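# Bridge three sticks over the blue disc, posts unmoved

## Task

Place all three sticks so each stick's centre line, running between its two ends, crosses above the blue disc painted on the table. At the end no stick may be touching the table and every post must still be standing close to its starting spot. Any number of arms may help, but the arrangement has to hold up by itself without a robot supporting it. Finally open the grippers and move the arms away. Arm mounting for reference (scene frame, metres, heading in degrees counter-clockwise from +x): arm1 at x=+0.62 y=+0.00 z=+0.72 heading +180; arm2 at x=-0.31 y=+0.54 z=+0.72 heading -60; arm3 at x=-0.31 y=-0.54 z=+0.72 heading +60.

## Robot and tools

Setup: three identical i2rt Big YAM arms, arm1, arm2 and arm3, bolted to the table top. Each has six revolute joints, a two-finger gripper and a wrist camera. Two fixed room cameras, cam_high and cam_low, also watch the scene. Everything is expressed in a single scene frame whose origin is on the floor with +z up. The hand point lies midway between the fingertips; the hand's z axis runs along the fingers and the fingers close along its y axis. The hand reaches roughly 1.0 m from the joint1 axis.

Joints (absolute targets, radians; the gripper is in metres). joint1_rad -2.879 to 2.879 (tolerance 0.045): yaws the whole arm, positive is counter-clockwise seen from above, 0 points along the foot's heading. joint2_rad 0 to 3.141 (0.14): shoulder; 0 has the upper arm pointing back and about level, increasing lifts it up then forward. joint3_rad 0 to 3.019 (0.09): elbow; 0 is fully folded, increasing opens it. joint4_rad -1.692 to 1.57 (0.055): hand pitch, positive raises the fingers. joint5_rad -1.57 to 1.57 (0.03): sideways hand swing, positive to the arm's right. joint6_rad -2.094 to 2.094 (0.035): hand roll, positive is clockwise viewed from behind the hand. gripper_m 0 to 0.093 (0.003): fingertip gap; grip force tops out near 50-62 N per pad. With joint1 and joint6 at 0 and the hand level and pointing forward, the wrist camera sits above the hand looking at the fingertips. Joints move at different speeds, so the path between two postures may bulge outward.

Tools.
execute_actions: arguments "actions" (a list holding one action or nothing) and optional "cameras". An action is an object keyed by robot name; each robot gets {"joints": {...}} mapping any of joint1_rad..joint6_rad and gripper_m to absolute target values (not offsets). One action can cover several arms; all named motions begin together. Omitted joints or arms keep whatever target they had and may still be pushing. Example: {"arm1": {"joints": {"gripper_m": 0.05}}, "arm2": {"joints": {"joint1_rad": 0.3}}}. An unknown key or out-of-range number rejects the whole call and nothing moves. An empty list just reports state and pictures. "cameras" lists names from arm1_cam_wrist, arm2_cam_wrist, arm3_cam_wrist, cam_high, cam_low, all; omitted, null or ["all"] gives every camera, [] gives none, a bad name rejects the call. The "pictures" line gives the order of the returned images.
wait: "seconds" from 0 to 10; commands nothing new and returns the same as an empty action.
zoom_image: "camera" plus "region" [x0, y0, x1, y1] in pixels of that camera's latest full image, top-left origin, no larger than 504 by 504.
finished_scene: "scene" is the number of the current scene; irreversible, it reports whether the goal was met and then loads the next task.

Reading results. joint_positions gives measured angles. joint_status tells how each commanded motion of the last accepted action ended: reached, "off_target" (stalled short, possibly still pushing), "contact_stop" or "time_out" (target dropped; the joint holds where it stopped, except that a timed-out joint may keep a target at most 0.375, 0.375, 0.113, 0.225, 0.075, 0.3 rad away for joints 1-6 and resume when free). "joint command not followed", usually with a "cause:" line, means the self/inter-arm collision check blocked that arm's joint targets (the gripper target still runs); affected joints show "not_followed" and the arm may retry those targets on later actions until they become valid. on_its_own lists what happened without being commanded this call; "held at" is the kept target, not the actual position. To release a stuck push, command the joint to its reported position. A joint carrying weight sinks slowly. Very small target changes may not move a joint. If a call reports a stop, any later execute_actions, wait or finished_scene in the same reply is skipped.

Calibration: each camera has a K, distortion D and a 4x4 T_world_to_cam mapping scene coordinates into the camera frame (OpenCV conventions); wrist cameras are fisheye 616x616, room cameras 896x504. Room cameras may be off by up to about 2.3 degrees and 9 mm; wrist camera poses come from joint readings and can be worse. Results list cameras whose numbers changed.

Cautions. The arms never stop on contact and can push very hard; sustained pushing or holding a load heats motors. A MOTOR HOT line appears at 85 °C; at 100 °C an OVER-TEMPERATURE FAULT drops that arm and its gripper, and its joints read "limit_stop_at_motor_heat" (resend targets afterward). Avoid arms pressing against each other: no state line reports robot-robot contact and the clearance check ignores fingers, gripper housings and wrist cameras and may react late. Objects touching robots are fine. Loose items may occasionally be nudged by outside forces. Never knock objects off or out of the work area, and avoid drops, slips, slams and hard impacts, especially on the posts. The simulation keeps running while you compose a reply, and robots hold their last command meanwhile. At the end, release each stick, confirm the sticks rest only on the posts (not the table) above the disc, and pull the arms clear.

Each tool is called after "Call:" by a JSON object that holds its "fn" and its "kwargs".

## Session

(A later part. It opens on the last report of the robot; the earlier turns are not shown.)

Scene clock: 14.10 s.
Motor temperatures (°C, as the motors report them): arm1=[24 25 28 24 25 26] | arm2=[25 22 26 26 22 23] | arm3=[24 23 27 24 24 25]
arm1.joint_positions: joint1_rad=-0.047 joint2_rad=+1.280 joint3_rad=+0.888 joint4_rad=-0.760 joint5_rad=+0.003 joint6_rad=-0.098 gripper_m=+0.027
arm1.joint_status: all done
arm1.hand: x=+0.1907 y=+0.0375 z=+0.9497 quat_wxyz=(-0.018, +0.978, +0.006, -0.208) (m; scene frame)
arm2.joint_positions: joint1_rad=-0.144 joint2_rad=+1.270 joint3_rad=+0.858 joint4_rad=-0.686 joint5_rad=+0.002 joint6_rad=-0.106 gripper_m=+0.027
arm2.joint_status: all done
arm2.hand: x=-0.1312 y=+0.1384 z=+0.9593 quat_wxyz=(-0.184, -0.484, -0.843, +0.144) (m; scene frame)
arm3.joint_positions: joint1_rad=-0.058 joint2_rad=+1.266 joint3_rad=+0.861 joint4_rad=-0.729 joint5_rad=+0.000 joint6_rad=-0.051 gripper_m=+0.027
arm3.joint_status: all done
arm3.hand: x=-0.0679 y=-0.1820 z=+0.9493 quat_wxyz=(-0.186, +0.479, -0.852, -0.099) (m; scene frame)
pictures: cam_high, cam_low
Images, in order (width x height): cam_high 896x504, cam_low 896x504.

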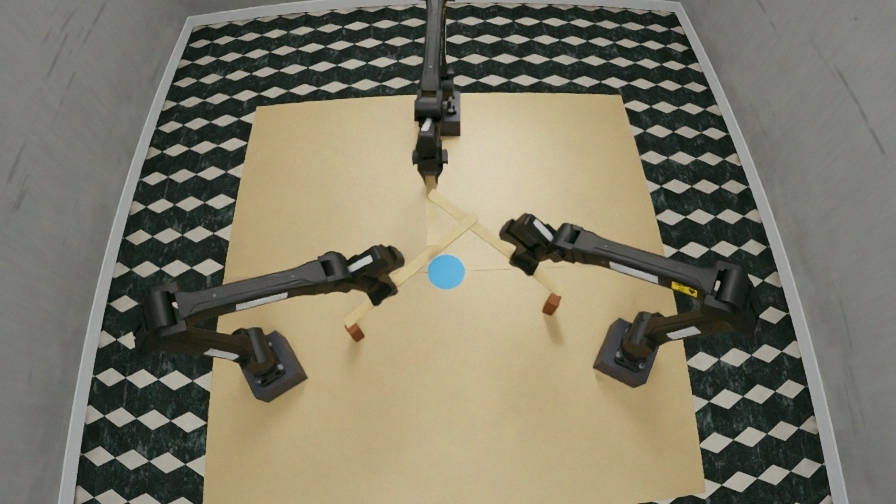

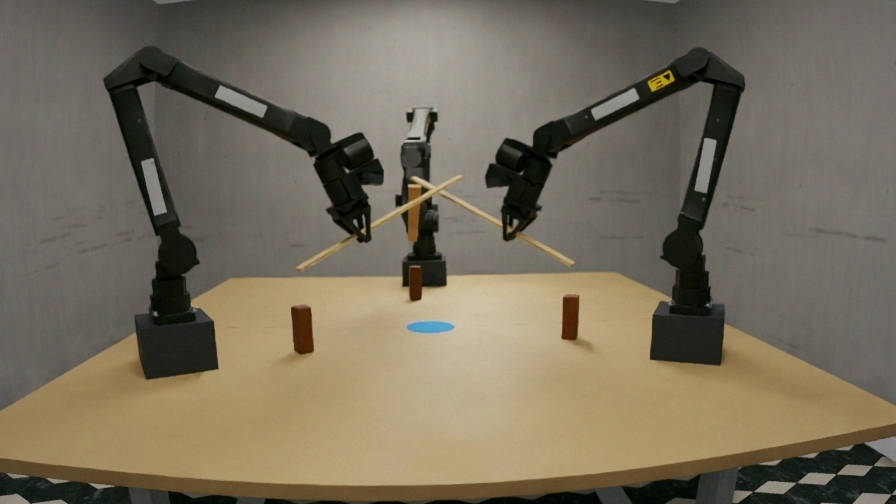

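Call:
{"fn": "execute_actions", "kwargs": {"actions": [{"arm1":{"joints":{"joint2_rad":1.525,"joint3_rad":0.955,"joint6_rad":-0.114}},"arm2":{"joints":{"joint1_rad":-0.133,"joint2_rad":1.525}},"arm3":{"joints":{"joint2_rad":1.51}}}], "cameras": ["cam_high","cam_low"]}}

Call:
{"fn": "zoom_image", "kwargs": {"camera": "cam_high", "region": [330, 150, 570, 350]}}

Call:
{"fn": "zoom_image", "kwargs": {"camera": "cam_low", "region": [270, 220, 610, 360]}}

Scene clock: 15.83 s.
Motor temperatures (°C, as the motors report them): arm1=[24 25 28 24 25 26] | arm2=[25 22 26 26 22 23] | arm3=[24 23 28 24 24 25]
arm1.joint_positions: joint1_rad=-0.047 joint2_rad=+1.543 joint3_rad=+0.908 joint4_rad=-0.760 joint5_rad=+0.003 joint6_rad=-0.101 gripper_m=+0.027
arm1.joint_status: all done
arm1.hand: x=+0.1918 y=+0.0370 z=+0.8500 quat_wxyz=(-0.008, +0.996, +0.008, -0.089) (m; scene frame)
arm2.joint_positions: joint1_rad=-0.142 joint2_rad=+1.540 joint3_rad=+0.858 joint4_rad=-0.686 joint5_rad=+0.002 joint6_rad=-0.107 gripper_m=+0.027
arm2.joint_status: all done
arm2.hand: x=-0.1369 y=+0.1495 z=+0.8482 quat_wxyz=(-0.077, -0.495, -0.863, +0.066) (m; scene frame)
arm3.joint_positions: joint1_rad=-0.058 joint2_rad=+1.531 joint3_rad=+0.861 joint4_rad=-0.729 joint5_rad=+0.000 joint6_rad=-0.051 gripper_m=+0.027
arm3.joint_status: all done
arm3.hand: x=-0.0762 y=-0.1923 z=+0.8432 quat_wxyz=(-0.069, +0.489, -0.868, -0.041) (m; scene frame)
pictures: cam_high, cam_low
Images, in order (width x height): cam_high 896x504, cam_low 896x504.

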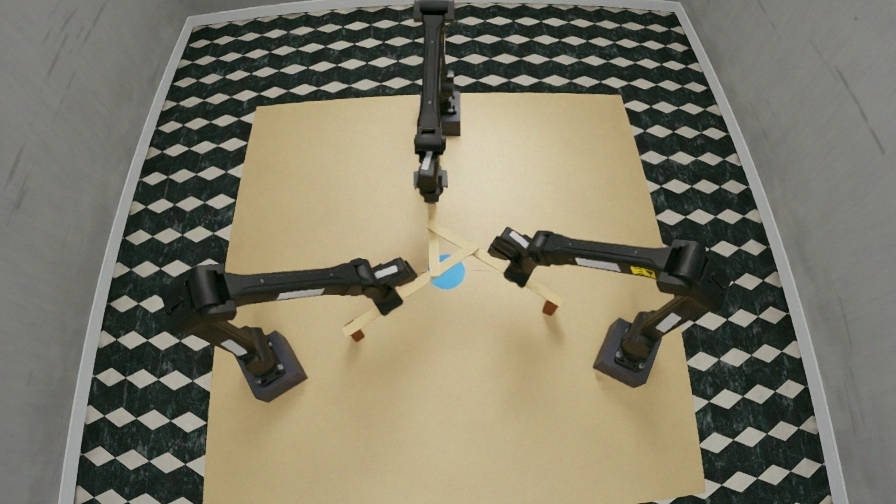

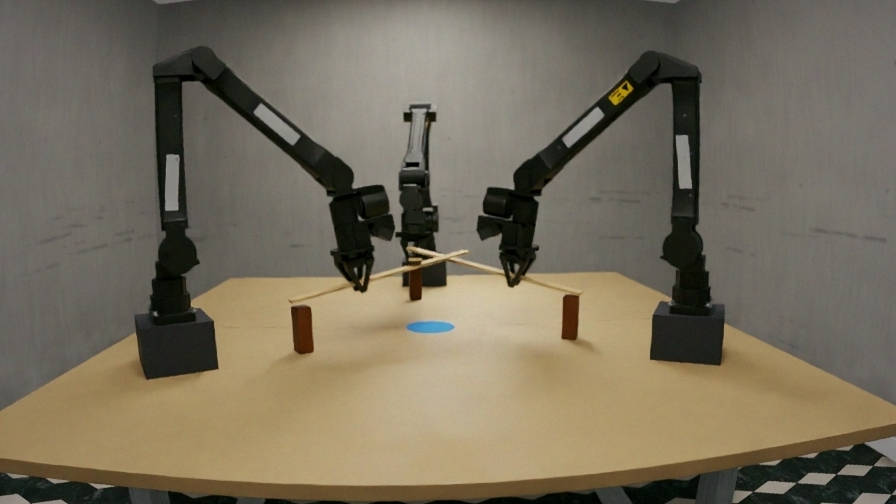

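Region (330, 150, 570, 350) of cam_high's 896x504 image, scaled by 2.100, with more detail than that image has.

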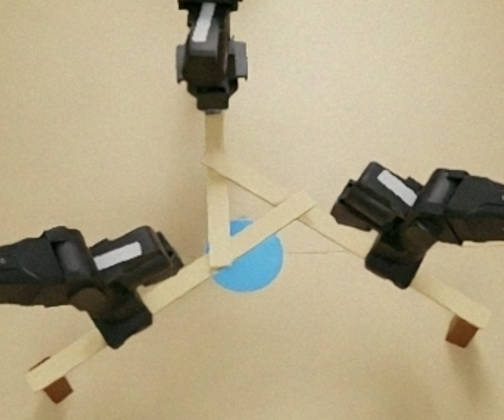

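Region (270, 220, 610, 360) of cam_low's 896x504 image, scaled by 1.482, with more detail than that image has; it fills the top 208 rows of this view, and the rest is white.

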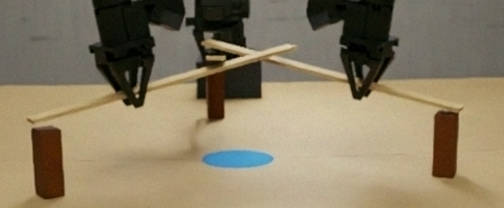

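Call:
{"fn": "zoom_image", "kwargs": {"camera": "cam_low", "region": [500, 260, 600, 320]}}

Call:
{"fn": "zoom_image", "kwargs": {"camera": "cam_low", "region": [275, 265, 375, 325]}}

Call:
{"fn": "zoom_image", "kwargs": {"camera": "cam_high", "region": [405, 200, 495, 290]}}

Region (500, 260, 600, 320) of cam_low's 896x504 image, scaled by 5.040, with more detail than that image has; it fills the top 302 rows of this view, and the rest is white.

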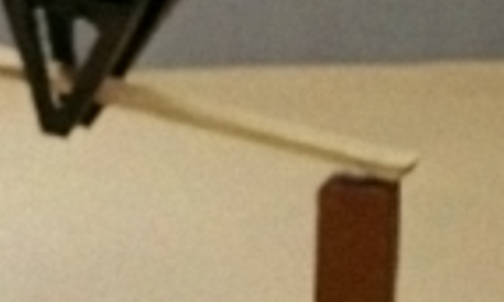

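Region (275, 265, 375, 325) of cam_low's 896x504 image, scaled by 5.040, with more detail than that image has; it fills the top 302 rows of this view, and the rest is white.

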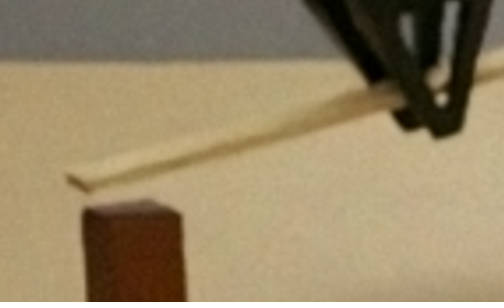

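Region (405, 200, 495, 290) of cam_high's 896x504 image, scaled by 5.600, with more detail than that image has.

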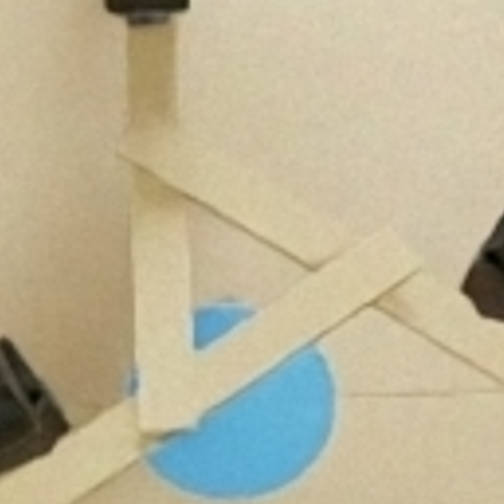

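Call:
{"fn": "execute_actions", "kwargs": {"actions": [{"arm1":{"joints":{"joint2_rad":1.588,"joint4_rad":-0.779}},"arm2":{"joints":{"joint2_rad":1.58,"joint4_rad":-0.73}},"arm3":{"joints":{"joint2_rad":1.564,"joint4_rad":-0.768}}}], "cameras": ["cam_high","cam_low"]}}

Call:
{"fn": "zoom_image", "kwargs": {"camera": "cam_high", "region": [405, 200, 495, 290]}}

Call:
{"fn": "zoom_image", "kwargs": {"camera": "cam_low", "region": [275, 240, 600, 330]}}

Scene clock: 18.07 s.
Motor temperatures (°C, as the motors report them): arm1=[24 25 28 24 25 26] | arm2=[25 22 26 26 22 23] | arm3=[24 23 28 24 24 25]
arm1.joint_positions: joint1_rad=-0.047 joint2_rad=+1.583 joint3_rad=+0.908 joint4_rad=-0.771 joint5_rad=+0.003 joint6_rad=-0.101 gripper_m=+0.027
arm1.joint_status: all done
arm1.hand: x=+0.1984 y=+0.0363 z=+0.8330 quat_wxyz=(-0.005, +0.998, +0.008, -0.063) (m; scene frame)
arm2.joint_positions: joint1_rad=-0.142 joint2_rad=+1.572 joint3_rad=+0.858 joint4_rad=-0.726 joint5_rad=+0.002 joint6_rad=-0.107 gripper_m=+0.027
arm2.joint_status: all done
arm2.hand: x=-0.1425 y=+0.1615 z=+0.8342 quat_wxyz=(-0.047, -0.497, -0.865, +0.045) (m; scene frame)
arm3.joint_positions: joint1_rad=-0.058 joint2_rad=+1.565 joint3_rad=+0.861 joint4_rad=-0.757 joint5_rad=+0.000 joint6_rad=-0.051 gripper_m=+0.027
arm3.joint_status: all done
arm3.hand: x=-0.0821 y=-0.2007 z=+0.8292 quat_wxyz=(-0.042, +0.491, -0.870, -0.027) (m; scene frame)
pictures: cam_high, cam_low
Images, in order (width x height): cam_high 896x504, cam_low 896x504.

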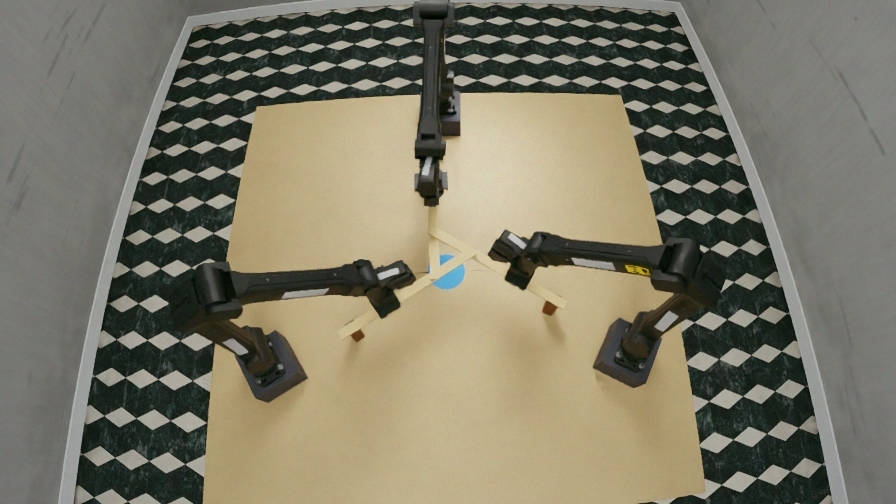

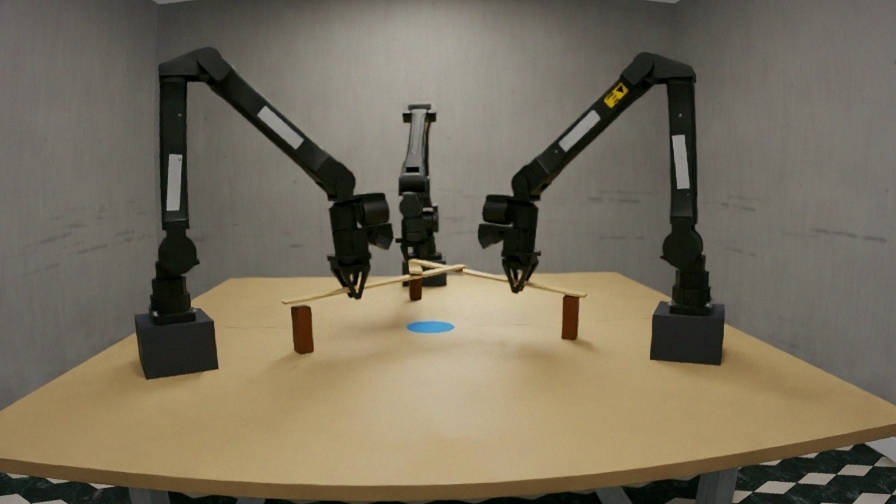

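Region (405, 200, 495, 290) of cam_high's 896x504 image, scaled by 5.600, with more detail than that image has.

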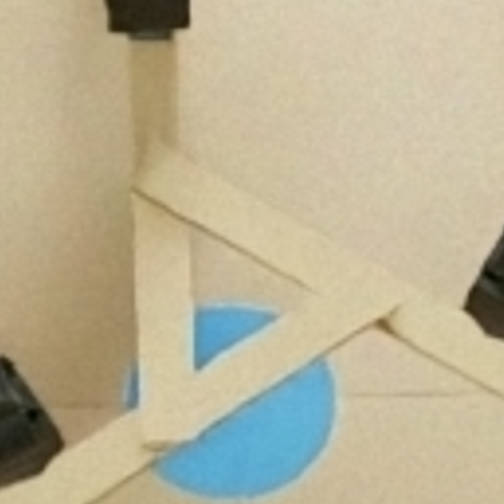

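Region (275, 240, 600, 330) of cam_low's 896x504 image, scaled by 1.551, with more detail than that image has.

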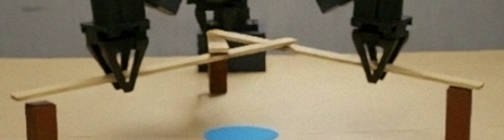

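Call:
{"fn": "zoom_image", "kwargs": {"camera": "cam_high", "region": [455, 235, 495, 275]}}

Call:
{"fn": "zoom_image", "kwargs": {"camera": "cam_low", "region": [275, 275, 355, 325]}}

Call:
{"fn": "zoom_image", "kwargs": {"camera": "cam_low", "region": [390, 245, 480, 300]}}

Region (455, 235, 495, 275) of cam_high's 896x504 image, scaled by 12.600, with more detail than that image has.

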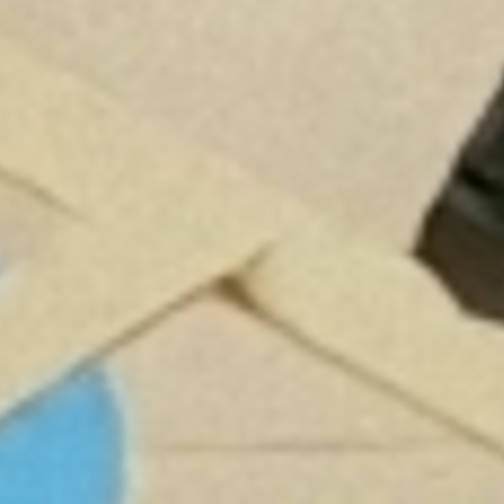

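Region (275, 275, 355, 325) of cam_low's 896x504 image, scaled by 6.300, with more detail than that image has; it fills the top 315 rows of this view, and the rest is white.

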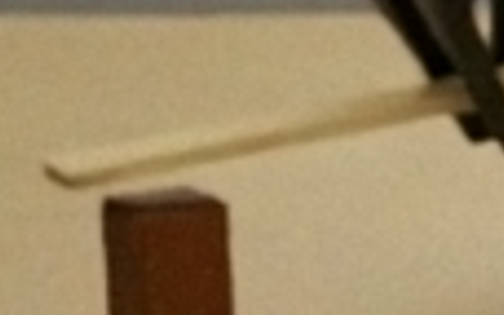

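Region (390, 245, 480, 300) of cam_low's 896x504 image, scaled by 5.600, with more detail than that image has.

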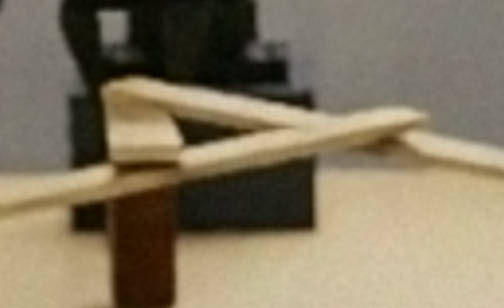

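Call:
{"fn": "execute_actions", "kwargs": {"actions": [{"arm1":{"joints":{"joint2_rad":1.606}},"arm2":{"joints":{"joint2_rad":1.596}}}], "cameras": ["cam_low"]}}

Call:
{"fn": "zoom_image", "kwargs": {"camera": "cam_low", "region": [275, 240, 600, 330]}}

Scene clock: 19.60 s.
Motor temperatures (°C, as the motors report them): arm1=[24 25 29 24 25 26] | arm2=[25 22 26 26 22 23] | arm3=[24 23 28 24 24 25]
arm1.joint_positions: joint1_rad=-0.047 joint2_rad=+1.590 joint3_rad=+0.908 joint4_rad=-0.771 joint5_rad=+0.003 joint6_rad=-0.101 gripper_m=+0.027
arm1.joint_status: all done
arm1.hand: x=+0.1991 y=+0.0363 z=+0.8304 quat_wxyz=(-0.005, +0.998, +0.008, -0.060) (m; scene frame)
arm2.joint_positions: joint1_rad=-0.142 joint2_rad=+1.577 joint3_rad=+0.858 joint4_rad=-0.726 joint5_rad=+0.002 joint6_rad=-0.107 gripper_m=+0.027
arm2.joint_status: all done
arm2.hand: x=-0.1427 y=+0.1620 z=+0.8323 quat_wxyz=(-0.045, -0.497, -0.866, +0.043) (m; scene frame)
arm3.joint_positions: joint1_rad=-0.058 joint2_rad=+1.565 joint3_rad=+0.861 joint4_rad=-0.759 joint5_rad=+0.000 joint6_rad=-0.051 gripper_m=+0.027
arm3.joint_status: not commanded
arm3.hand: x=-0.0824 y=-0.2012 z=+0.8291 quat_wxyz=(-0.041, +0.491, -0.870, -0.026) (m; scene frame)
pictures: cam_low
Images, in order (width x height): cam_low 896x504.

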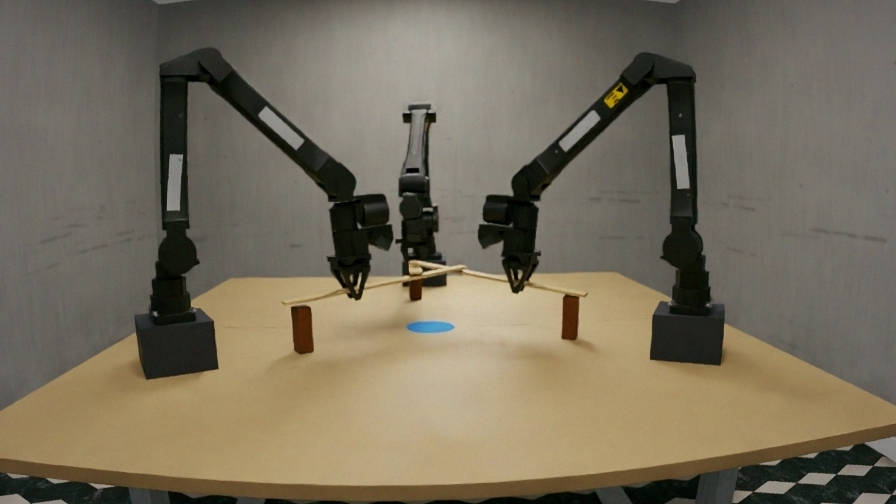

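Region (275, 240, 600, 330) of cam_low's 896x504 image, scaled by 1.551, with more detail than that image has.

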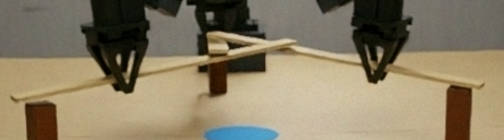

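Close enough; release.

Call:
{"fn": "execute_actions", "kwargs": {"actions": [{"arm1":{"joints":{"gripper_m":0.06}},"arm2":{"joints":{"gripper_m":0.06}},"arm3":{"joints":{"gripper_m":0.06}}}], "cameras": ["cam_high","cam_low"]}}

Call:
{"fn": "zoom_image", "kwargs": {"camera": "cam_low", "region": [275, 240, 600, 330]}}

Scene clock: 20.37 s.
Motor temperatures (°C, as the motors report them): arm1=[24 25 29 24 25 26] | arm2=[25 22 26 26 22 23] | arm3=[24 23 28 24 24 25]
arm1.joint_positions: joint1_rad=-0.047 joint2_rad=+1.594 joint3_rad=+0.908 joint4_rad=-0.772 joint5_rad=+0.003 joint6_rad=-0.101 gripper_m=+0.060
arm1.joint_status: all done
arm1.hand: x=+0.1997 y=+0.0362 z=+0.8286 quat_wxyz=(-0.005, +0.998, +0.009, -0.057) (m; scene frame)
arm2.joint_positions: joint1_rad=-0.142 joint2_rad=+1.577 joint3_rad=+0.858 joint4_rad=-0.726 joint5_rad=+0.002 joint6_rad=-0.107 gripper_m=+0.060
arm2.joint_status: all done
arm2.hand: x=-0.1427 y=+0.1620 z=+0.8323 quat_wxyz=(-0.045, -0.497, -0.866, +0.043) (m; scene frame)
arm3.joint_positions: joint1_rad=-0.058 joint2_rad=+1.565 joint3_rad=+0.862 joint4_rad=-0.759 joint5_rad=+0.000 joint6_rad=-0.051 gripper_m=+0.060
arm3.joint_status: all done
arm3.hand: x=-0.0823 y=-0.2010 z=+0.8292 quat_wxyz=(-0.041, +0.491, -0.870, -0.026) (m; scene frame)
pictures: cam_high, cam_low
Images, in order (width x height): cam_high 896x504, cam_low 896x504.

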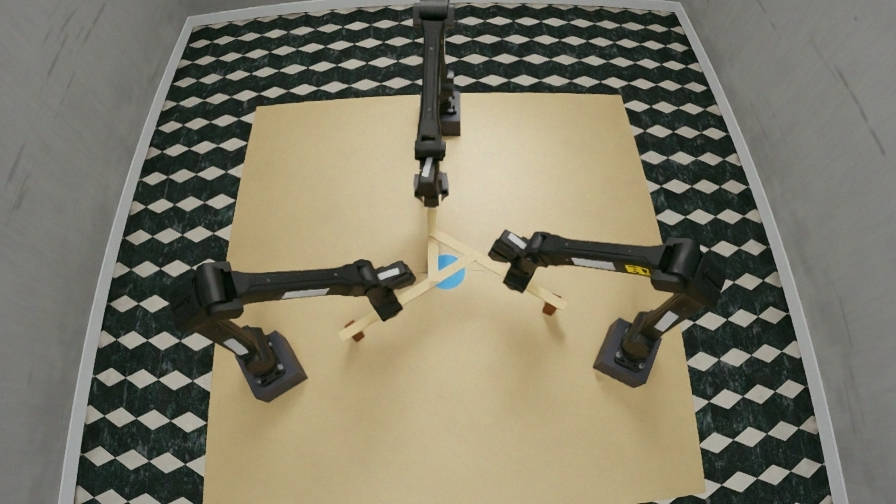

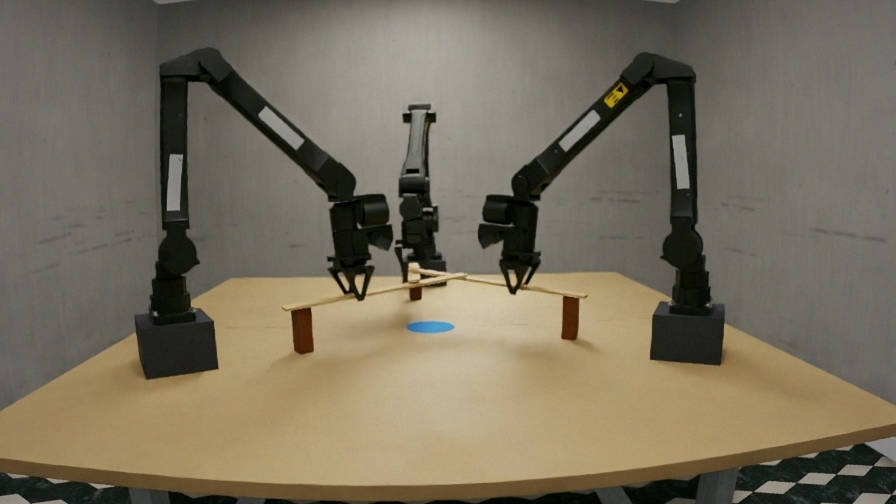

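Region (275, 240, 600, 330) of cam_low's 896x504 image, scaled by 1.551, with more detail than that image has.

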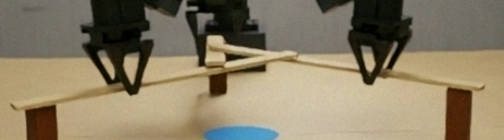

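Call:
{"fn": "execute_actions", "kwargs": {"actions": [{"arm1":{"joints":{"joint2_rad":1.0}},"arm2":{"joints":{"joint2_rad":1.0}},"arm3":{"joints":{"joint2_rad":1.0}}}], "cameras": ["cam_high","cam_low"]}}

Call:
{"fn": "zoom_image", "kwargs": {"camera": "cam_high", "region": [330, 150, 570, 350]}}

Scene clock: 21.97 s.
Motor temperatures (°C, as the motors report them): arm1=[24 25 29 24 25 26] | arm2=[25 22 27 26 22 23] | arm3=[24 23 28 24 24 25]
arm1.joint_positions: joint1_rad=-0.047 joint2_rad=+0.992 joint3_rad=+0.911 joint4_rad=-0.773 joint5_rad=+0.003 joint6_rad=-0.101 gripper_m=+0.060
arm1.joint_status: all done
arm1.hand: x=+0.2086 y=+0.0365 z=+1.0755 quat_wxyz=(-0.032, +0.936, +0.007, -0.350) (m; scene frame)
arm2.joint_positions: joint1_rad=-0.142 joint2_rad=+0.986 joint3_rad=+0.863 joint4_rad=-0.726 joint5_rad=+0.002 joint6_rad=-0.107 gripper_m=+0.060
arm2.joint_status: all done
arm2.hand: x=-0.1394 y=+0.1629 z=+1.0709 quat_wxyz=(-0.280, -0.464, -0.813, +0.213) (m; scene frame)
arm3.joint_positions: joint1_rad=-0.058 joint2_rad=+0.993 joint3_rad=+0.862 joint4_rad=-0.759 joint5_rad=+0.000 joint6_rad=-0.051 gripper_m=+0.060
arm3.joint_status: all done
arm3.hand: x=-0.0789 y=-0.2004 z=+1.0547 quat_wxyz=(-0.291, +0.463, -0.823, -0.151) (m; scene frame)
pictures: cam_high, cam_low
Images, in order (width x height): cam_high 896x504, cam_low 896x504.

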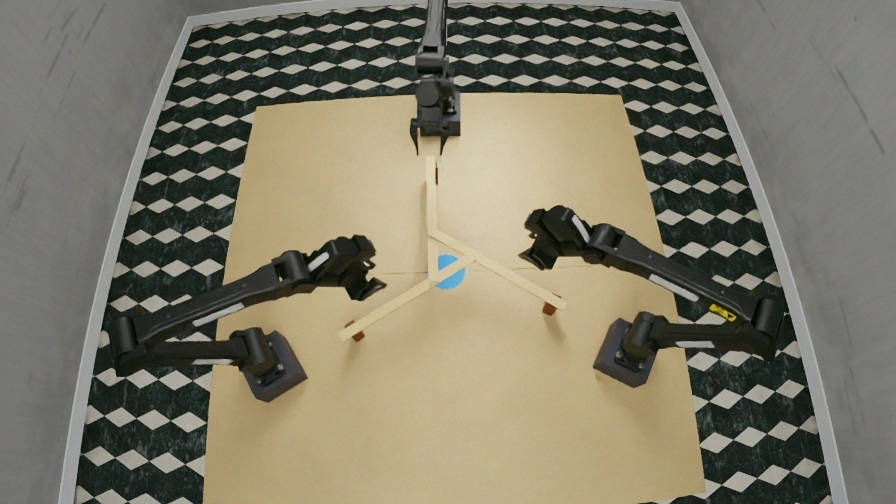

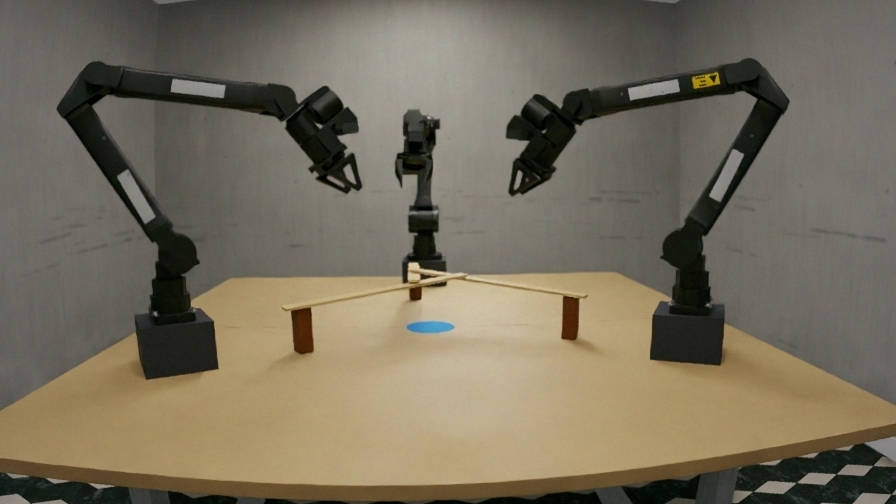

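Region (330, 150, 570, 350) of cam_high's 896x504 image, scaled by 2.100, with more detail than that image has.

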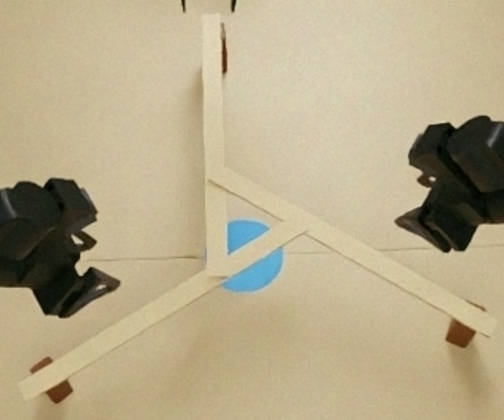

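Call:
{"fn": "finished_scene", "kwargs": {"scene": 2}}

The scene is finished: the task was done.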